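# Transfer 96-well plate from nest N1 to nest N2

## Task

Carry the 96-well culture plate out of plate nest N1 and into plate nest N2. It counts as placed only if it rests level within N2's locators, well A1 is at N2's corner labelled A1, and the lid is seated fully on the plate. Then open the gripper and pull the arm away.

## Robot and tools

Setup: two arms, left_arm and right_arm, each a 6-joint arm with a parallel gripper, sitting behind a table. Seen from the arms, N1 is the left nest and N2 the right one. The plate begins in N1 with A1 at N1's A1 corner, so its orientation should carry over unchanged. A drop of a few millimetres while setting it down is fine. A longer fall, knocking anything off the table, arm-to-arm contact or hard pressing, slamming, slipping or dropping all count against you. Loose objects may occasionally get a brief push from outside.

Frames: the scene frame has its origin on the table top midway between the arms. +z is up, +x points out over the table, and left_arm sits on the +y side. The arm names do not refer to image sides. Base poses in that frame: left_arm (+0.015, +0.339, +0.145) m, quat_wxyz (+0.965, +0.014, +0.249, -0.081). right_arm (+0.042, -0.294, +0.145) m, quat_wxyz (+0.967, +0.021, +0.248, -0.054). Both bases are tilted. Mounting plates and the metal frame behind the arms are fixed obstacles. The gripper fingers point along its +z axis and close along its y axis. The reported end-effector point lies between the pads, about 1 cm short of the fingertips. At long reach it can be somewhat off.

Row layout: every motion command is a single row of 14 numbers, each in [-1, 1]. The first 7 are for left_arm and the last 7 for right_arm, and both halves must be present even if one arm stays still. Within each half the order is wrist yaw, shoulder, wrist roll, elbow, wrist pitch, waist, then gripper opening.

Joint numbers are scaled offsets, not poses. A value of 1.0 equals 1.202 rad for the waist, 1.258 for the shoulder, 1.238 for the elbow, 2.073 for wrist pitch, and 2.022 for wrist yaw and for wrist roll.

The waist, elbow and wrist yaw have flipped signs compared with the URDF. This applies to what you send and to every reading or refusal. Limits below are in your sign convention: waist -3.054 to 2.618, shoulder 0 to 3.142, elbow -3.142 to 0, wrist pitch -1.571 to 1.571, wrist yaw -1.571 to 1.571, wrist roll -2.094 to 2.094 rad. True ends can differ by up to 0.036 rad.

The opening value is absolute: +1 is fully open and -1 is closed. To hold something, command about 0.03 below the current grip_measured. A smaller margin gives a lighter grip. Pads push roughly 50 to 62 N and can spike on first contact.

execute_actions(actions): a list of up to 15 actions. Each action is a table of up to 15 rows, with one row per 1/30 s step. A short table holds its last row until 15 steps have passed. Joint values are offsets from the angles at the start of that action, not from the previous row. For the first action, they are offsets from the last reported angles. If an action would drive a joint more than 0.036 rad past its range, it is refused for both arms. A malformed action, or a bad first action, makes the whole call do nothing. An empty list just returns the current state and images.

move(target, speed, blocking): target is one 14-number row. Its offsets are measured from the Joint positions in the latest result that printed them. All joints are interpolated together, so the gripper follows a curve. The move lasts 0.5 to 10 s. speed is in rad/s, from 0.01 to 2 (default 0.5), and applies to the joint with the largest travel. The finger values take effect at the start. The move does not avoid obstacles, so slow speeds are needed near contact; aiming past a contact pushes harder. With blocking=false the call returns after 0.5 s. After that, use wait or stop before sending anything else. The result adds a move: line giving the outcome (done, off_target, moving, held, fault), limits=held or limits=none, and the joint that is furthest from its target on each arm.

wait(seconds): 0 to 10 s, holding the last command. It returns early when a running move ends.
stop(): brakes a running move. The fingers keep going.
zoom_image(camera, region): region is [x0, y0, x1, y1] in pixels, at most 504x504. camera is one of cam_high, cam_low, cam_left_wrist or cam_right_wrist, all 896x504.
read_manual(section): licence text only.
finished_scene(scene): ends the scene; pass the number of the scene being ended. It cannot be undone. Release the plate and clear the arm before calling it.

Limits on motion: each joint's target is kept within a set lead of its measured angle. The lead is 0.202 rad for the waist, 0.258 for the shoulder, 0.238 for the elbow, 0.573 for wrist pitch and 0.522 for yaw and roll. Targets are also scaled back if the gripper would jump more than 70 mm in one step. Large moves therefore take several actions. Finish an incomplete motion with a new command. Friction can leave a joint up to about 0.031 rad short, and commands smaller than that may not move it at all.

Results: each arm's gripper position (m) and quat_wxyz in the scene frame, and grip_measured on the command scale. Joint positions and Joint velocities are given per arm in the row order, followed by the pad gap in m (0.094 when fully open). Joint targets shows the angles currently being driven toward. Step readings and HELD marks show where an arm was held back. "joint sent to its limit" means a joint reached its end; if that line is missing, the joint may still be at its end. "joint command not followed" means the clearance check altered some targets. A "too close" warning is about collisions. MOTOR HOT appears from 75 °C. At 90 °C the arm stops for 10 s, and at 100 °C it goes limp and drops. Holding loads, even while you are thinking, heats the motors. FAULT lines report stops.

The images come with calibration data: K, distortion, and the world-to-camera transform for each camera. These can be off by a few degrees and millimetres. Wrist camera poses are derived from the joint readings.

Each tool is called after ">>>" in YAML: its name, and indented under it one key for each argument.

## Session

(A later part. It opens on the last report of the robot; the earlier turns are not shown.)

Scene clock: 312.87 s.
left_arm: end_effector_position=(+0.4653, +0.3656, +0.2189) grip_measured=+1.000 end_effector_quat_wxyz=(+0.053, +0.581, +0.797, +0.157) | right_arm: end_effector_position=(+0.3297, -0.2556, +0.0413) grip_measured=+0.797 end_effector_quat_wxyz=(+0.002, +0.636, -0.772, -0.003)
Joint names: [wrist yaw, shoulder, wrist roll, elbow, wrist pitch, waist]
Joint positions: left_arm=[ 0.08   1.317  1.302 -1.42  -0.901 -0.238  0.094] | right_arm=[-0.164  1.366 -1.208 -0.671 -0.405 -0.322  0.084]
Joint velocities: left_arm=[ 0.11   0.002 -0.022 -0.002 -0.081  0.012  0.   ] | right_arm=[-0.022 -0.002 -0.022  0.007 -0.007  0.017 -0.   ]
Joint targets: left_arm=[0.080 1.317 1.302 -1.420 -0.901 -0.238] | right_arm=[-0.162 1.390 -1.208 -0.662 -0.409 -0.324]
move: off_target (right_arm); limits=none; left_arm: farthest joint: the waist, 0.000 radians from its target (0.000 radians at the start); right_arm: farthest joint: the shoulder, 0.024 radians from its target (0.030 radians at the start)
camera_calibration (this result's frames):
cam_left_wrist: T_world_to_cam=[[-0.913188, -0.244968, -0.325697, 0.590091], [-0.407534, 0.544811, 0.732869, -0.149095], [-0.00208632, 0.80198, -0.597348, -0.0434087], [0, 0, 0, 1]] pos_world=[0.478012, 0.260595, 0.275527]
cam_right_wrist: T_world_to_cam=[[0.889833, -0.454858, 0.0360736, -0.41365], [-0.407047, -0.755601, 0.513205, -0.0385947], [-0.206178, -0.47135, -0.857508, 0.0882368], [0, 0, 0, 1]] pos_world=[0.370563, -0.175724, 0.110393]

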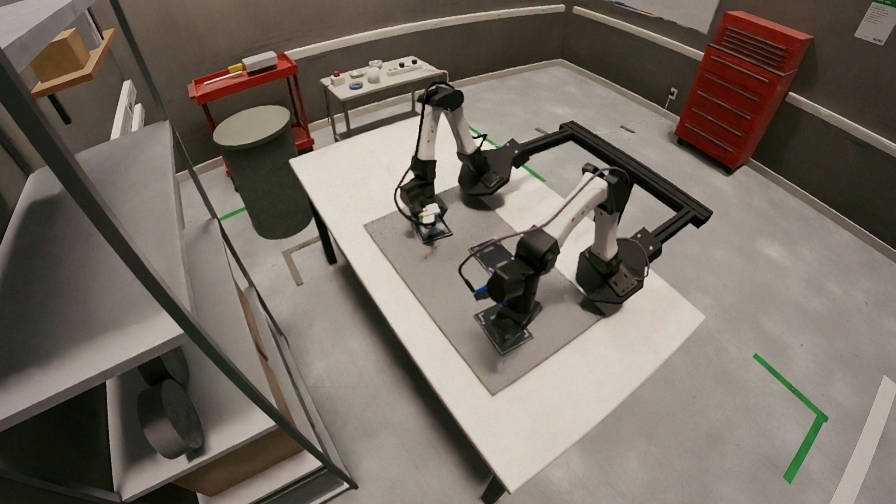

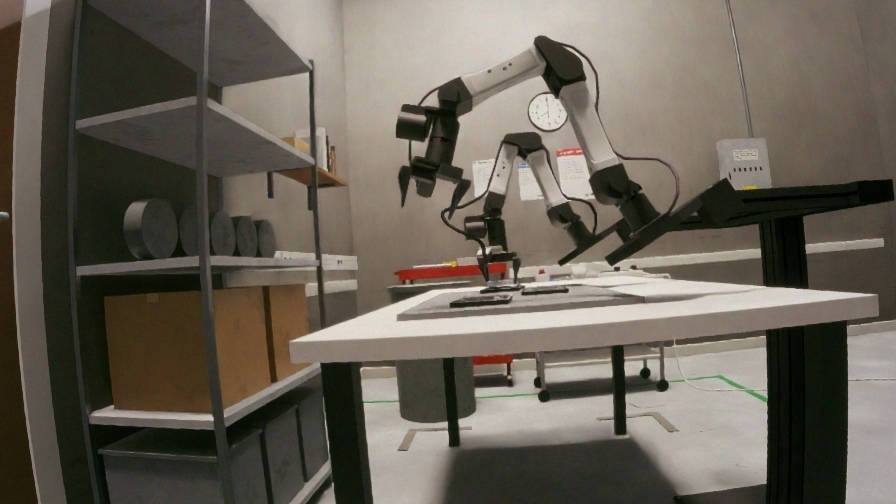

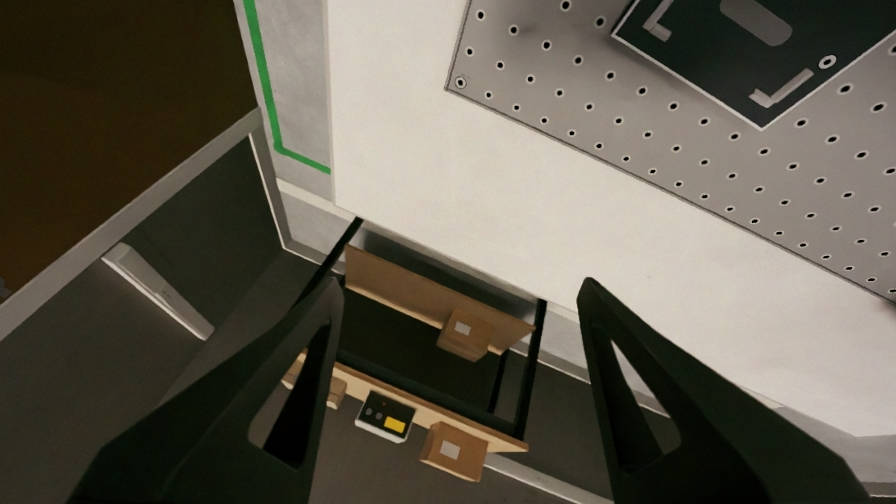

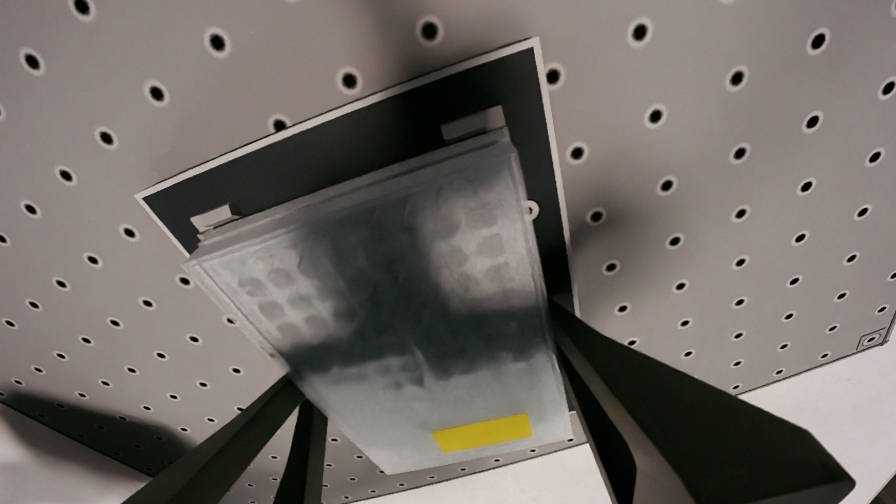

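>>> move:
  target: [0,0,0,0,0,0,1,0,-0.022,0.017,0.008,-0.004,-0.002,0.74]
  speed: 0.03

>>> zoom_image:
  camera: "cam_right_wrist"
  region: [120,40,620,330]

Scene clock: 325.60 s.
left_arm: end_effector_position=(+0.4653, +0.3656, +0.2189) grip_measured=+1.000 end_effector_quat_wxyz=(+0.053, +0.581, +0.797, +0.157) | right_arm: end_effector_position=(+0.3314, -0.2555, +0.0425) grip_measured=+0.797 end_effector_quat_wxyz=(+0.001, -0.627, +0.779, +0.001)
Joint names: [wrist yaw, shoulder, wrist roll, elbow, wrist pitch, waist]
Joint positions: left_arm=[ 0.08   1.317  1.302 -1.42  -0.901 -0.238  0.094] | right_arm=[-0.164  1.36  -1.186 -0.671 -0.403 -0.322  0.084]
Joint velocities: left_arm=[ 0.081  0.012 -0.037 -0.007 -0.051 -0.007  0.   ] | right_arm=[-0.007  0.002 -0.051 -0.002 -0.007 -0.002 -0.   ]
Joint targets: left_arm=[0.080 1.317 1.302 -1.420 -0.901 -0.238] | right_arm=[-0.164 1.339 -1.173 -0.662 -0.413 -0.324]
move: off_target (right_arm); limits=none; left_arm: farthest joint: the waist, 0.000 radians from its target (0.000 radians at the start); right_arm: farthest joint: the shoulder, 0.022 radians from its target (0.028 radians at the start)
camera_calibration (this result's frames):
cam_left_wrist: T_world_to_cam=[[-0.913188, -0.244968, -0.325697, 0.590091], [-0.407534, 0.544811, 0.732869, -0.149095], [-0.00208632, 0.80198, -0.597348, -0.0434087], [0, 0, 0, 1]] pos_world=[0.478012, 0.260595, 0.275527]
cam_right_wrist: T_world_to_cam=[[0.8788, -0.47531, 0.0423325, -0.416978], [-0.428335, -0.746614, 0.509015, -0.0289729], [-0.210334, -0.465454, -0.859716, 0.0926586], [0, 0, 0, 1]] pos_world=[0.37352, -0.176697, 0.11206]

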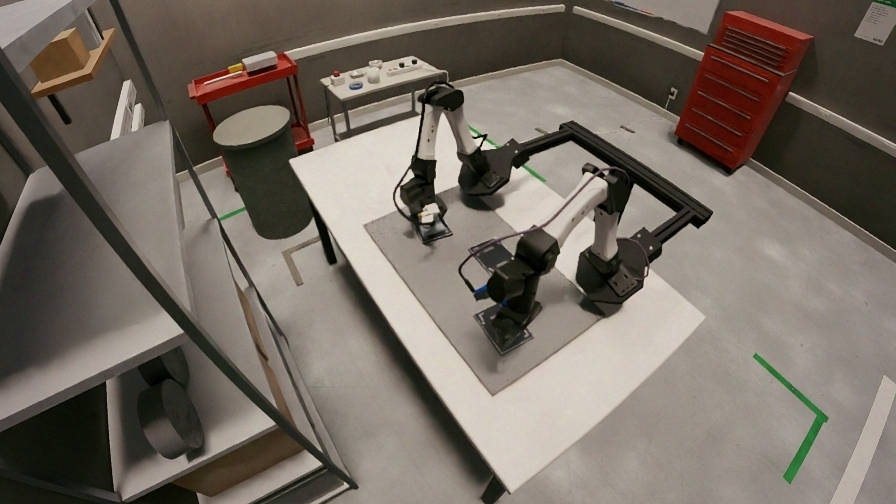

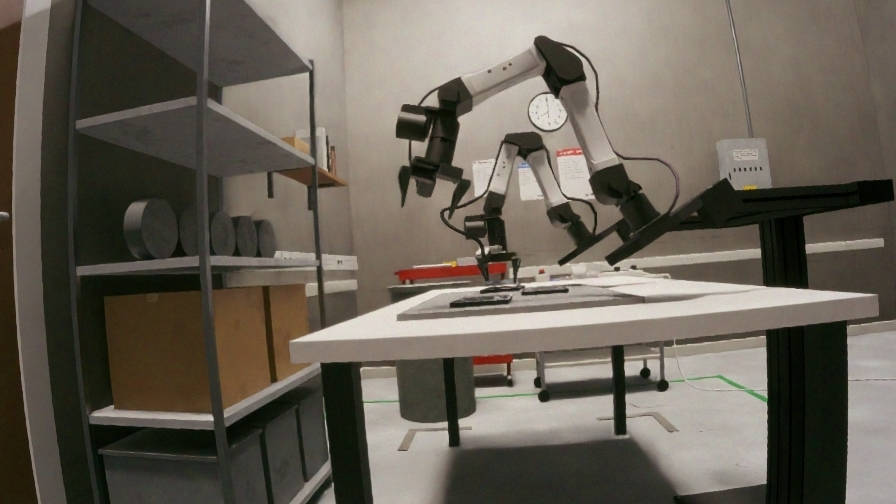

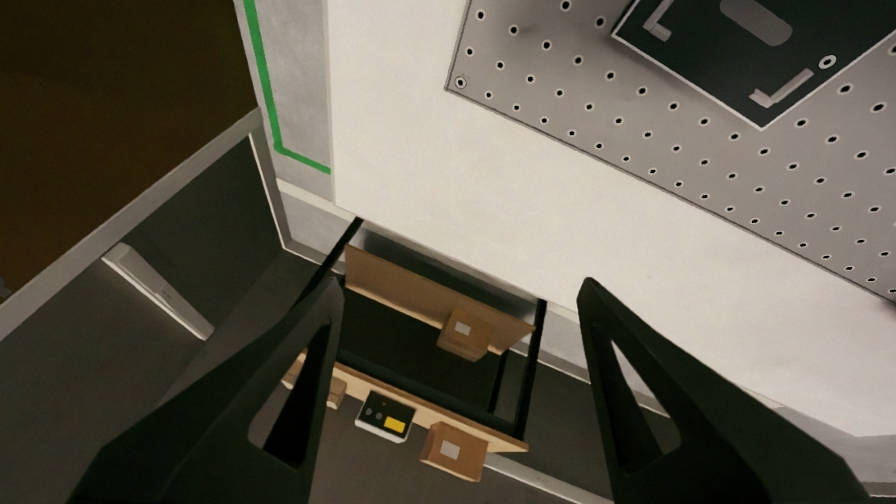

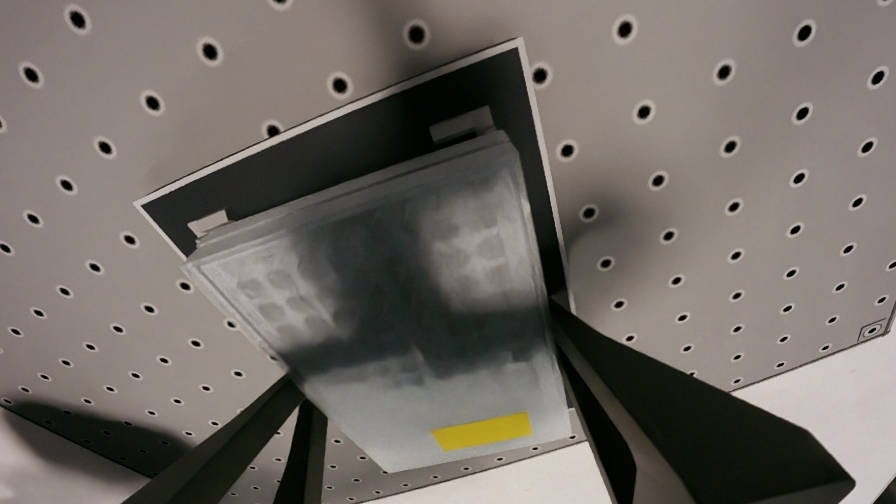

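Region (120, 40, 620, 330) of cam_right_wrist's 896x504 image, scaled by 1.008, with more detail than that image has; it fills the top 292 rows of this view, and the rest is white.

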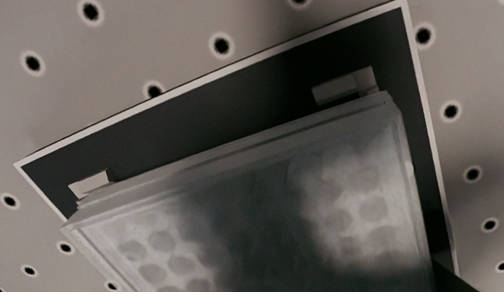

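>>> move:
  target: [0,0,0,0,0,0,1,0,-0.012,-0.018,0.008,-0.012,-0.014,0.74]
  speed: 0.03

>>> zoom_image:
  camera: "cam_right_wrist"
  region: [120,40,620,330]

Scene clock: 335.80 s.
left_arm: end_effector_position=(+0.4653, +0.3656, +0.2189) grip_measured=+1.000 end_effector_quat_wxyz=(+0.053, +0.581, +0.797, +0.157) | right_arm: end_effector_position=(+0.3296, -0.2535, +0.0428) grip_measured=+0.797 end_effector_quat_wxyz=(+0.000, +0.639, -0.769, -0.003)
Joint names: [wrist yaw, shoulder, wrist roll, elbow, wrist pitch, waist]
Joint positions: left_arm=[ 0.08   1.317  1.302 -1.42  -0.901 -0.238  0.094] | right_arm=[-0.164  1.36  -1.211 -0.671 -0.409 -0.329  0.084]
Joint velocities: left_arm=[-0.007 -0.007 -0.081 -0.012  0.007  0.002  0.   ] | right_arm=[-0.007  0.002  0.022 -0.007 -0.022 -0.002 -0.   ]
Joint targets: left_arm=[0.080 1.317 1.302 -1.420 -0.901 -0.238] | right_arm=[-0.164 1.345 -1.223 -0.662 -0.427 -0.338]
move: done; limits=none; left_arm: farthest joint: the waist, 0.000 radians from its target (0.000 radians at the start); right_arm: farthest joint: the wrist pitch, 0.019 radians from its target (0.025 radians at the start)
camera_calibration (this result's frames):
cam_left_wrist: T_world_to_cam=[[-0.913188, -0.244968, -0.325697, 0.590091], [-0.407534, 0.544811, 0.732869, -0.149095], [-0.00208632, 0.80198, -0.597348, -0.0434087], [0, 0, 0, 1]] pos_world=[0.478012, 0.260595, 0.275527]
cam_right_wrist: T_world_to_cam=[[0.894033, -0.446544, 0.036097, -0.411939], [-0.400883, -0.761435, 0.50942, -0.0411865], [-0.199993, -0.46991, -0.85976, 0.0889469], [0, 0, 0, 1]] pos_world=[0.369565, -0.173513, 0.112324]

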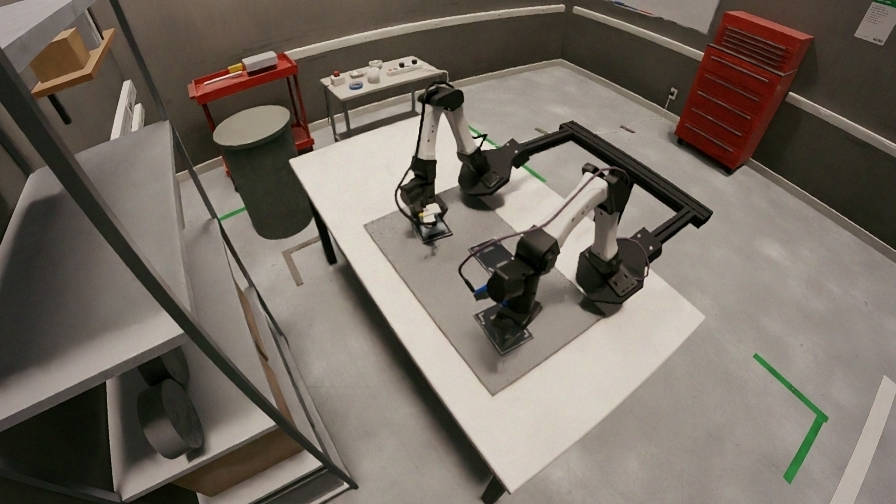

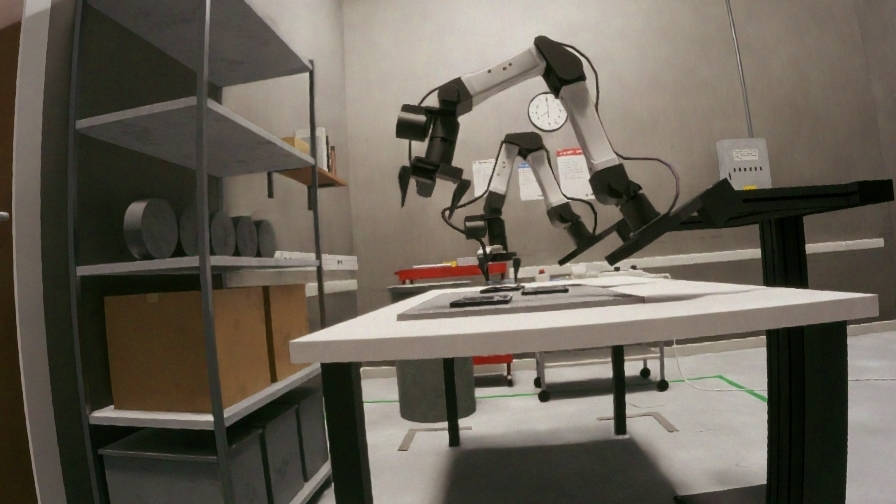

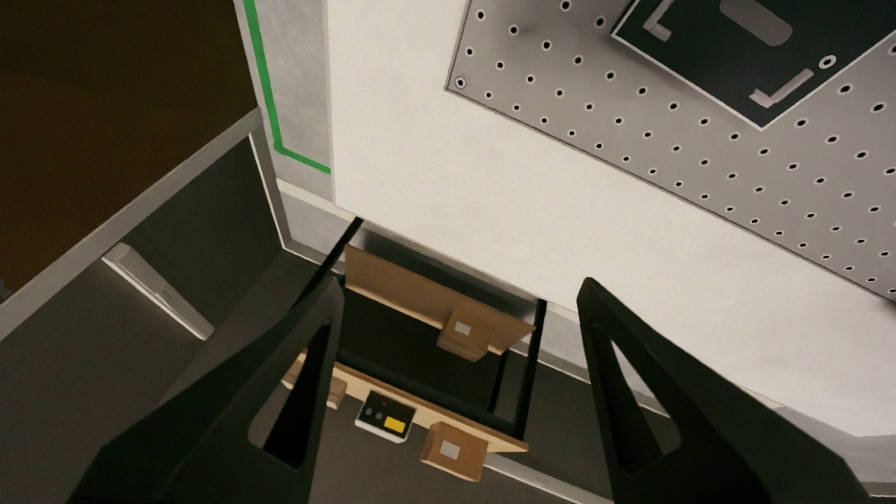

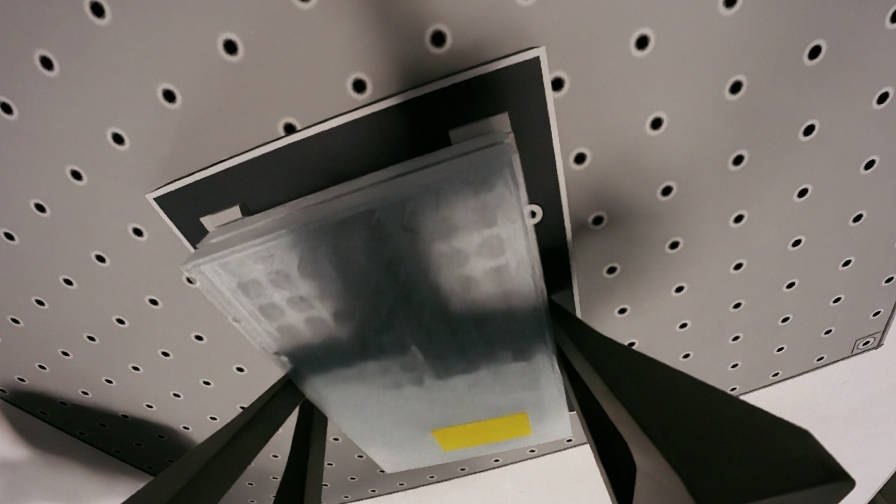

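Region (120, 40, 620, 330) of cam_right_wrist's 896x504 image, scaled by 1.008, with more detail than that image has; it fills the top 292 rows of this view, and the rest is white.

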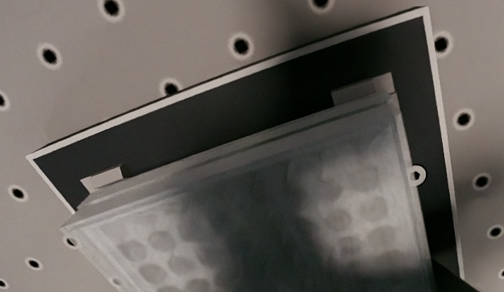

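Try descending.

>>> move:
  target: [0,0,0,0,0,0,1,0,0.03,0,0.008,0.006,-0.003,0.74]
  speed: 0.03

>>> zoom_image:
  camera: "cam_right_wrist"
  region: [120,40,620,330]

Scene clock: 340.27 s.
left_arm: end_effector_position=(+0.4653, +0.3656, +0.2189) grip_measured=+1.000 end_effector_quat_wxyz=(+0.053, +0.581, +0.797, +0.157) | right_arm: end_effector_position=(+0.3298, -0.2537, +0.0413) grip_measured=+0.797 end_effector_quat_wxyz=(+0.001, +0.640, -0.769, -0.002)
Joint names: [wrist yaw, shoulder, wrist roll, elbow, wrist pitch, waist]
Joint positions: left_arm=[ 0.08   1.317  1.302 -1.42  -0.901 -0.238  0.094] | right_arm=[-0.167  1.367 -1.212 -0.671 -0.403 -0.329  0.084]
Joint velocities: left_arm=[ 0.051  0.007 -0.022  0.017 -0.066 -0.002  0.   ] | right_arm=[-0.007  0.012 -0.095  0.007 -0.007 -0.002 -0.001]
Joint targets: left_arm=[0.080 1.317 1.302 -1.420 -0.901 -0.238] | right_arm=[-0.164 1.398 -1.211 -0.662 -0.397 -0.333]
move: off_target (right_arm); limits=none; left_arm: farthest joint: the waist, 0.000 radians from its target (0.000 radians at the start); right_arm: farthest joint: the shoulder, 0.030 radians from its target (0.037 radians at the start)
camera_calibration (this result's frames):
cam_left_wrist: T_world_to_cam=[[-0.913188, -0.244968, -0.325697, 0.590091], [-0.407534, 0.544811, 0.732869, -0.149095], [-0.00208632, 0.80198, -0.597348, -0.0434087], [0, 0, 0, 1]] pos_world=[0.478012, 0.260595, 0.275527]
cam_right_wrist: T_world_to_cam=[[0.894444, -0.44562, 0.0373145, -0.412136], [-0.400093, -0.760198, 0.511884, -0.0405607], [-0.19974, -0.472781, -0.858244, 0.0867171], [0, 0, 0, 1]] pos_world=[0.369726, -0.173492, 0.110565]

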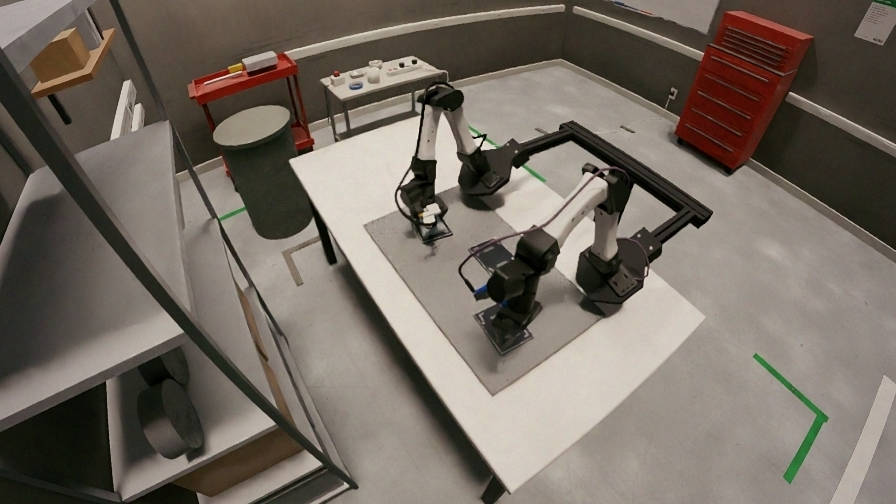

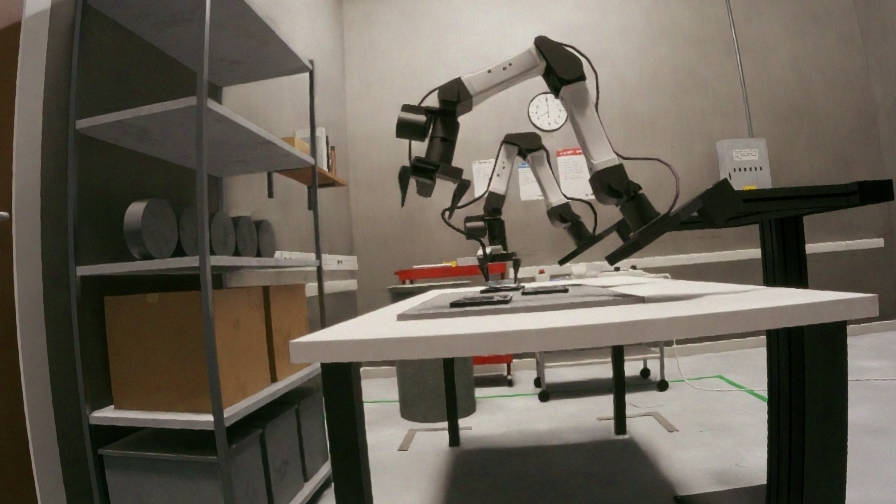

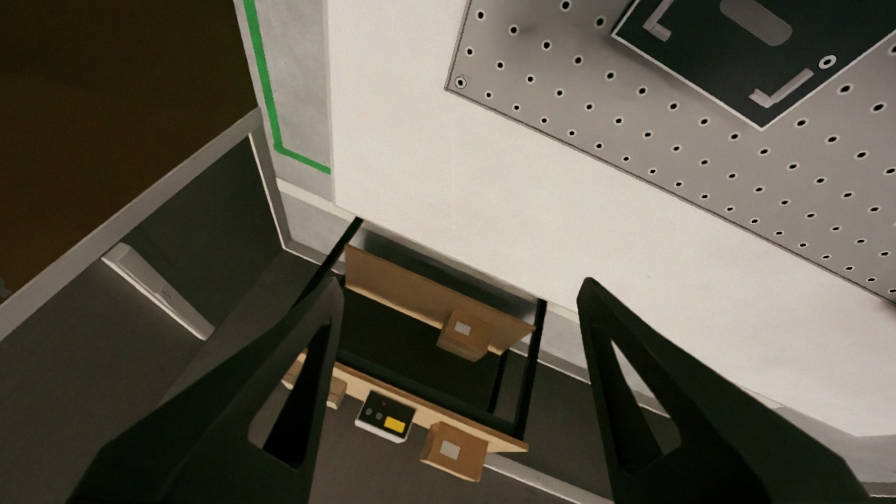

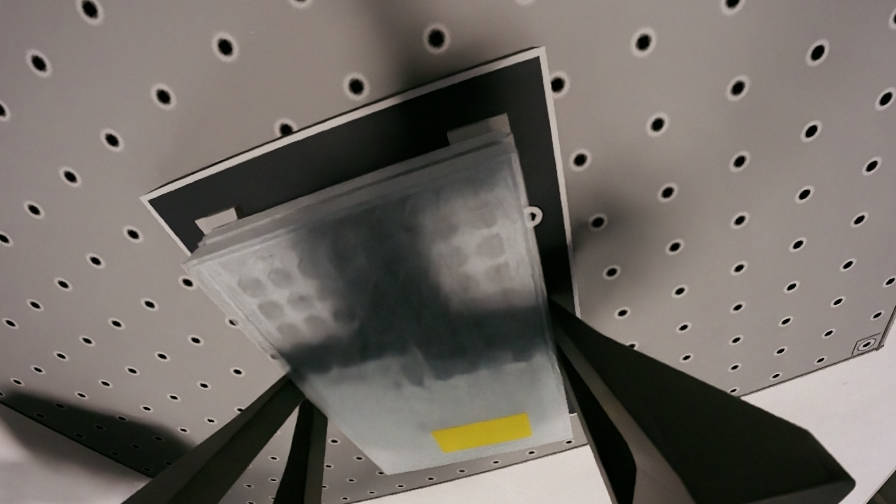

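Region (120, 40, 620, 330) of cam_right_wrist's 896x504 image, scaled by 1.008, with more detail than that image has; it fills the top 292 rows of this view, and the rest is white.

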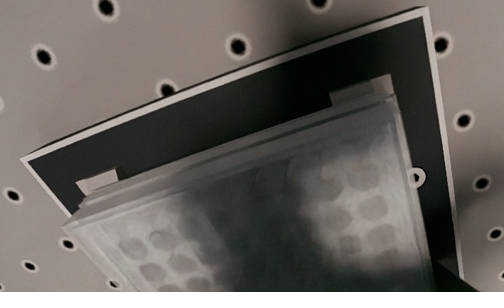

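>>> move:
  target: [0,0,0,0,0,0,1,0,-0.024,-0.01,0.008,-0.016,0.014,0.74]
  speed: 0.03

Scene clock: 346.53 s.
left_arm: end_effector_position=(+0.4653, +0.3656, +0.2189) grip_measured=+1.000 end_effector_quat_wxyz=(+0.053, +0.581, +0.797, +0.157) | right_arm: end_effector_position=(+0.3275, -0.2573, +0.0427) grip_measured=+0.797 end_effector_quat_wxyz=(+0.007, +0.641, -0.768, -0.003)
Joint names: [wrist yaw, shoulder, wrist roll, elbow, wrist pitch, waist]
Joint positions: left_arm=[ 0.08   1.317  1.302 -1.42  -0.901 -0.238  0.094] | right_arm=[-0.167  1.359 -1.22  -0.671 -0.42  -0.32   0.084]
Joint velocities: left_arm=[ 0.051 -0.007 -0.022  0.012  0.022  0.017  0.   ] | right_arm=[ 0.007 -0.002  0.037  0.002 -0.081  0.022 -0.002]
Joint targets: left_arm=[0.080 1.317 1.302 -1.420 -0.901 -0.238] | right_arm=[-0.167 1.337 -1.232 -0.662 -0.436 -0.312]
move: off_target (right_arm); limits=none; left_arm: farthest joint: the waist, 0.000 radians from its target (0.000 radians at the start); right_arm: farthest joint: the shoulder, 0.023 radians from its target (0.031 radians at the start)
camera_calibration (this result's frames):
cam_left_wrist: T_world_to_cam=[[-0.913188, -0.244968, -0.325697, 0.590091], [-0.407534, 0.544811, 0.732869, -0.149095], [-0.00208632, 0.80198, -0.597348, -0.0434087], [0, 0, 0, 1]] pos_world=[0.478012, 0.260595, 0.275527]
cam_right_wrist: T_world_to_cam=[[0.895786, -0.44336, 0.0316099, -0.411327], [-0.393477, -0.7579, 0.52035, -0.0468578], [-0.206745, -0.47856, -0.853368, 0.0863967], [0, 0, 0, 1]] pos_world=[0.367886, -0.176534, 0.111113]

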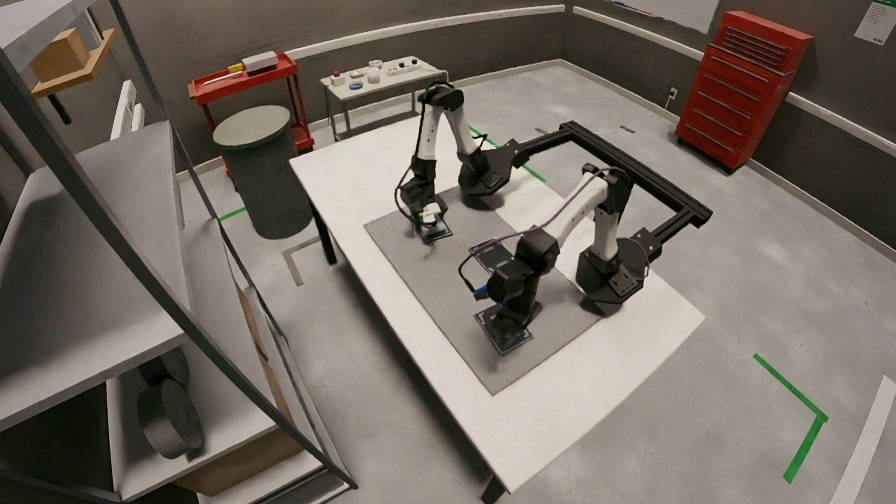

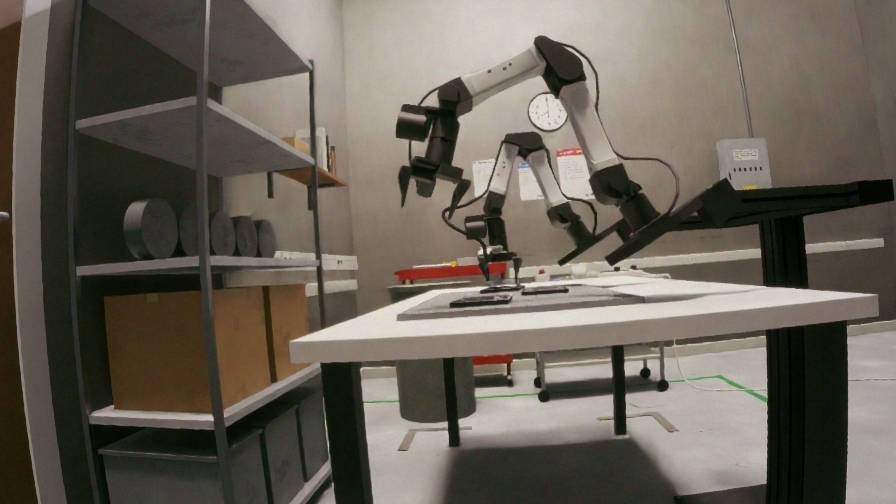

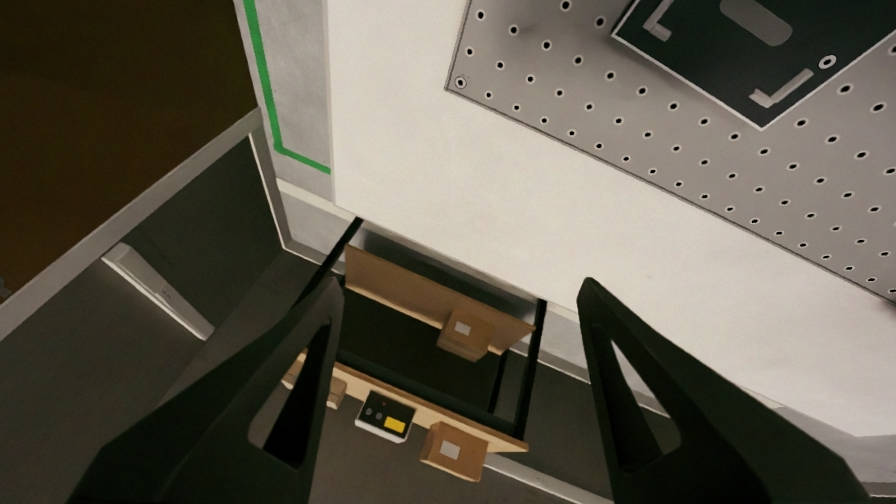

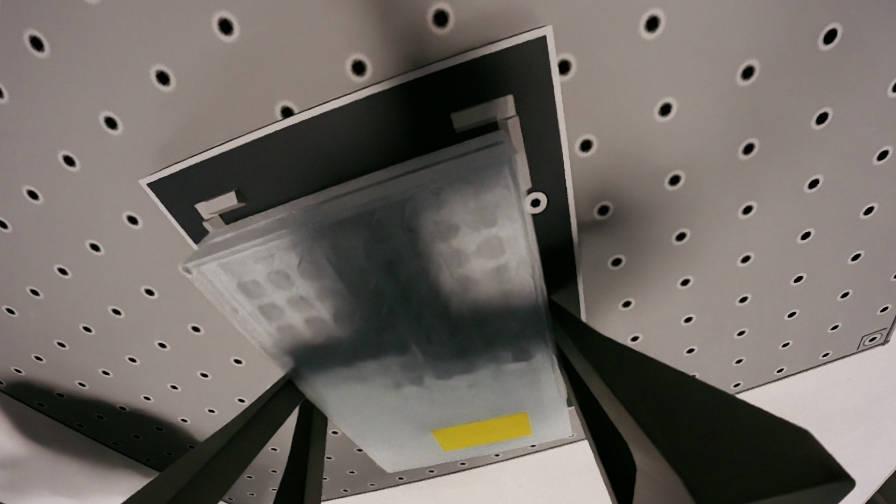

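>>> execute_actions:
  actions: []

Scene clock: 356.10 s.
left_arm: end_effector_position=(+0.4653, +0.3656, +0.2189) grip_measured=+1.000 end_effector_quat_wxyz=(+0.053, +0.581, +0.797, +0.157) | right_arm: end_effector_position=(+0.3273, -0.2573, +0.0427) grip_measured=+0.797 end_effector_quat_wxyz=(+0.007, +0.641, -0.768, -0.003)
Joint names: [wrist yaw, shoulder, wrist roll, elbow, wrist pitch, waist]
Joint positions: left_arm=[ 0.08   1.317  1.302 -1.42  -0.901 -0.238  0.094] | right_arm=[-0.167  1.359 -1.22  -0.671 -0.421 -0.32   0.084]
Joint velocities: left_arm=[0.007 0.002 0.037 0.017 0.007 0.002 0.   ] | right_arm=[ 0.051  0.007 -0.022 -0.002 -0.022  0.027  0.001]
Joint targets: left_arm=[0.080 1.317 1.302 -1.420 -0.901 -0.238] | right_arm=[-0.167 1.337 -1.232 -0.662 -0.436 -0.312]
camera_calibration (this result's frames):
cam_left_wrist: T_world_to_cam=[[-0.913188, -0.244968, -0.325697, 0.590091], [-0.407534, 0.544811, 0.732869, -0.149095], [-0.00208632, 0.80198, -0.597348, -0.0434087], [0, 0, 0, 1]] pos_world=[0.478012, 0.260595, 0.275527]
cam_right_wrist: T_world_to_cam=[[0.895865, -0.443244, 0.031001, -0.411147], [-0.392995, -0.757884, 0.520737, -0.0471252], [-0.207318, -0.478693, -0.853154, 0.0864903], [0, 0, 0, 1]] pos_world=[0.367743, -0.176551, 0.111075]

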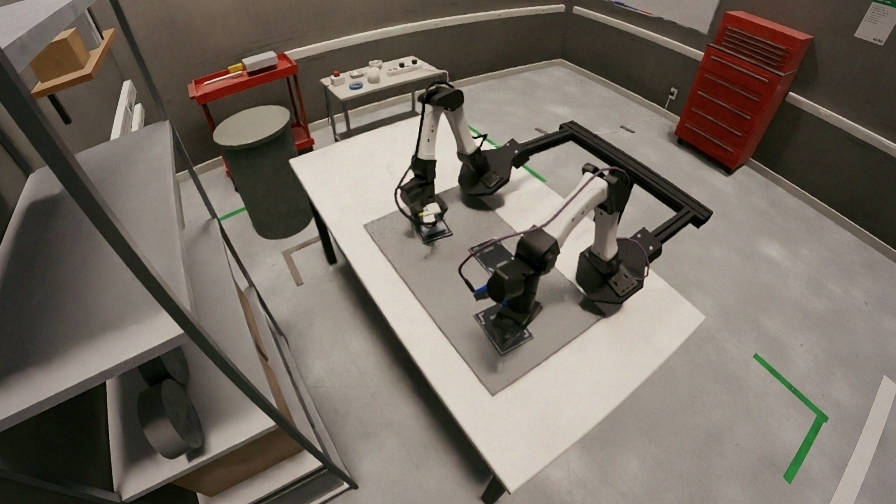

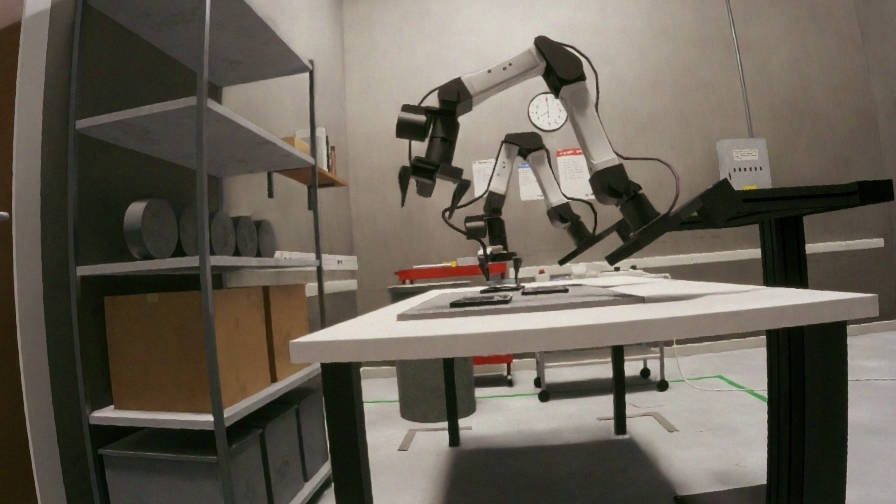

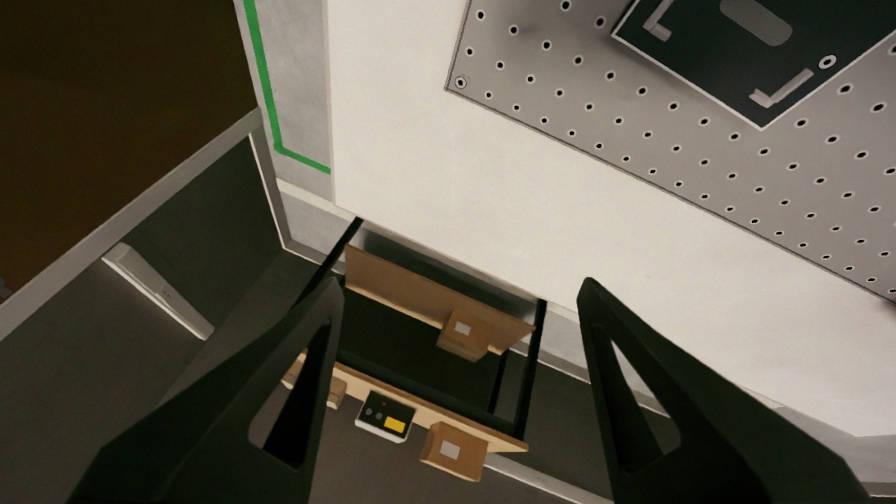

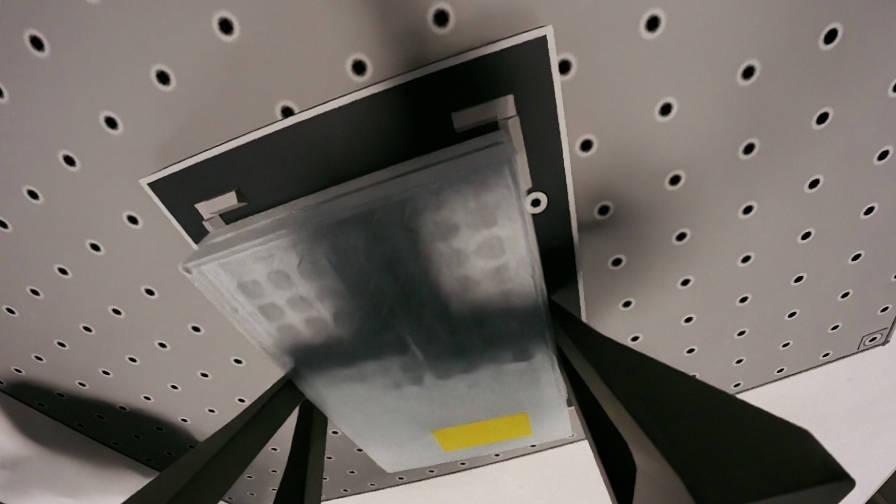

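>>> move:
  target: [0,0,0,0,0,0,1, 0,-0.012,0.006,0.008,0.002,-0.011,0.74]
  speed: 0.03

>>> zoom_image:
  camera: "cam_right_wrist"
  region: [120,40,620,330]

Scene clock: 360.10 s.
left_arm: end_effector_position=(+0.4653, +0.3656, +0.2189) grip_measured=+1.000 end_effector_quat_wxyz=(+0.053, +0.581, +0.797, +0.157) | right_arm: end_effector_position=(+0.3272, -0.2559, +0.0429) grip_measured=+0.797 end_effector_quat_wxyz=(+0.006, +0.642, -0.767, -0.004)
Joint names: [wrist yaw, shoulder, wrist roll, elbow, wrist pitch, waist]
Joint positions: left_arm=[ 0.08   1.317  1.302 -1.42  -0.901 -0.238  0.094] | right_arm=[-0.167  1.359 -1.22  -0.671 -0.421 -0.325  0.084]
Joint velocities: left_arm=[-0.037 -0.002 -0.007 -0.007  0.007  0.002  0.   ] | right_arm=[ 0.051  0.022  0.037 -0.002 -0.037  0.002  0.   ]
Joint targets: left_arm=[0.080 1.317 1.302 -1.420 -0.901 -0.238] | right_arm=[-0.167 1.344 -1.208 -0.662 -0.417 -0.334]
move: done; limits=none; left_arm: farthest joint: the waist, 0.000 radians from its target (0.000 radians at the start); right_arm: farthest joint: the shoulder, 0.015 radians from its target (0.015 radians at the start)
camera_calibration (this result's frames):
cam_left_wrist: T_world_to_cam=[[-0.913188, -0.244968, -0.325697, 0.590091], [-0.407534, 0.544811, 0.732869, -0.149095], [-0.00208632, 0.80198, -0.597348, -0.0434087], [0, 0, 0, 1]] pos_world=[0.478012, 0.260595, 0.275527]
cam_right_wrist: T_world_to_cam=[[0.897436, -0.440105, 0.0302622, -0.410063], [-0.390452, -0.760512, 0.518815, -0.0475704], [-0.205318, -0.477419, -0.854351, 0.0870516], [0, 0, 0, 1]] pos_world=[0.367305, -0.175089, 0.111462]

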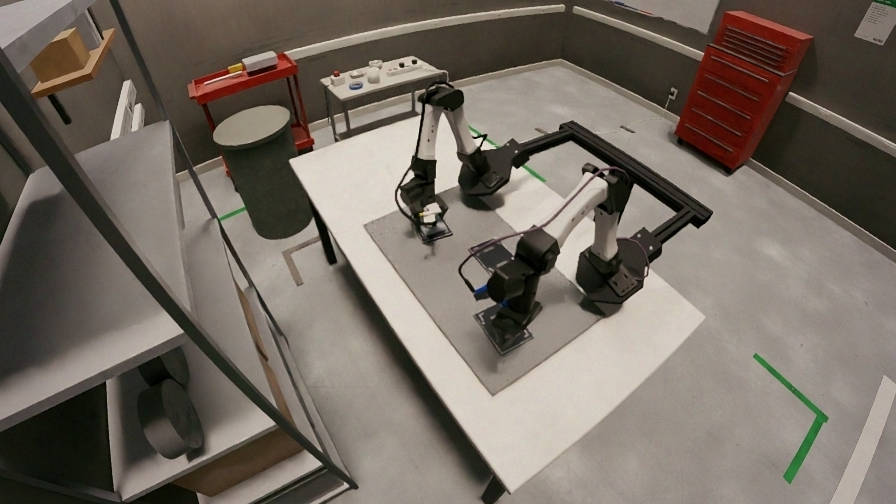

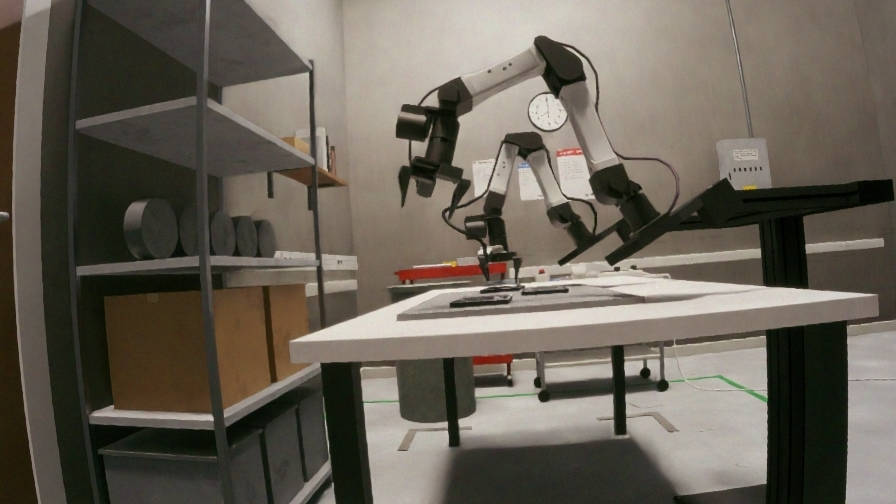

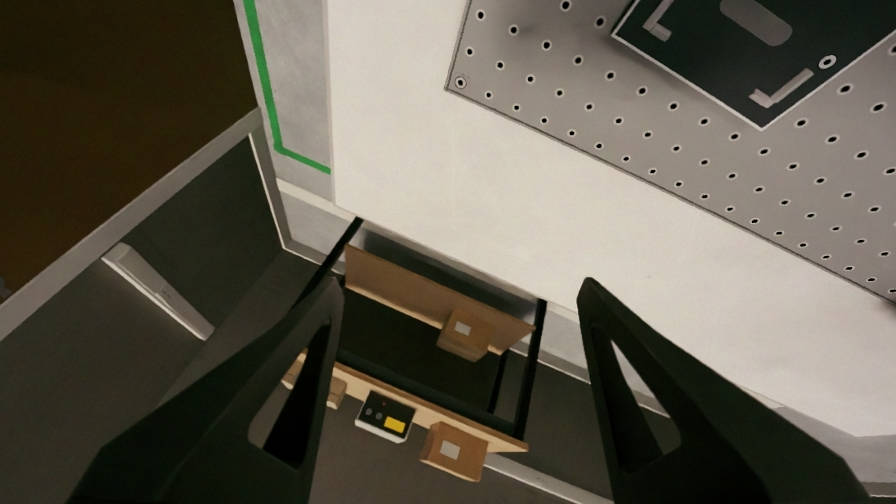

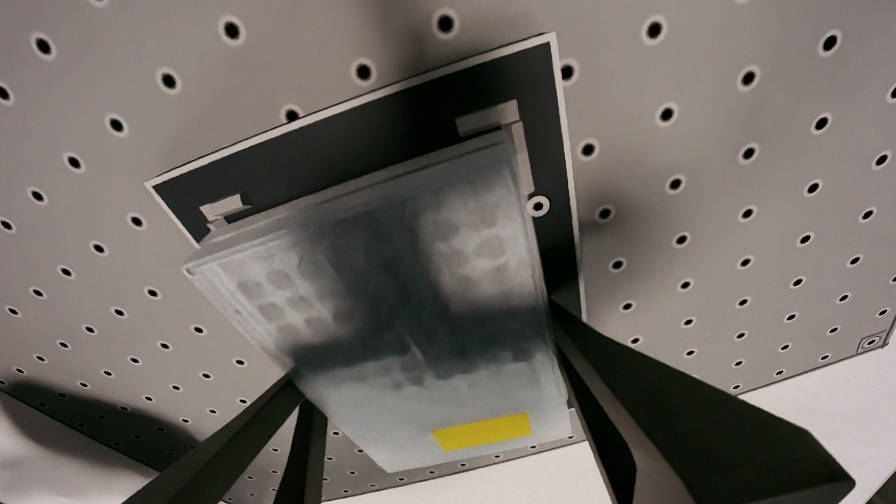

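Region (120, 40, 620, 330) of cam_right_wrist's 896x504 image, scaled by 1.008, with more detail than that image has; it fills the top 292 rows of this view, and the rest is white.

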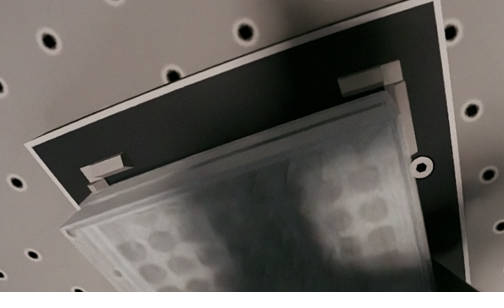

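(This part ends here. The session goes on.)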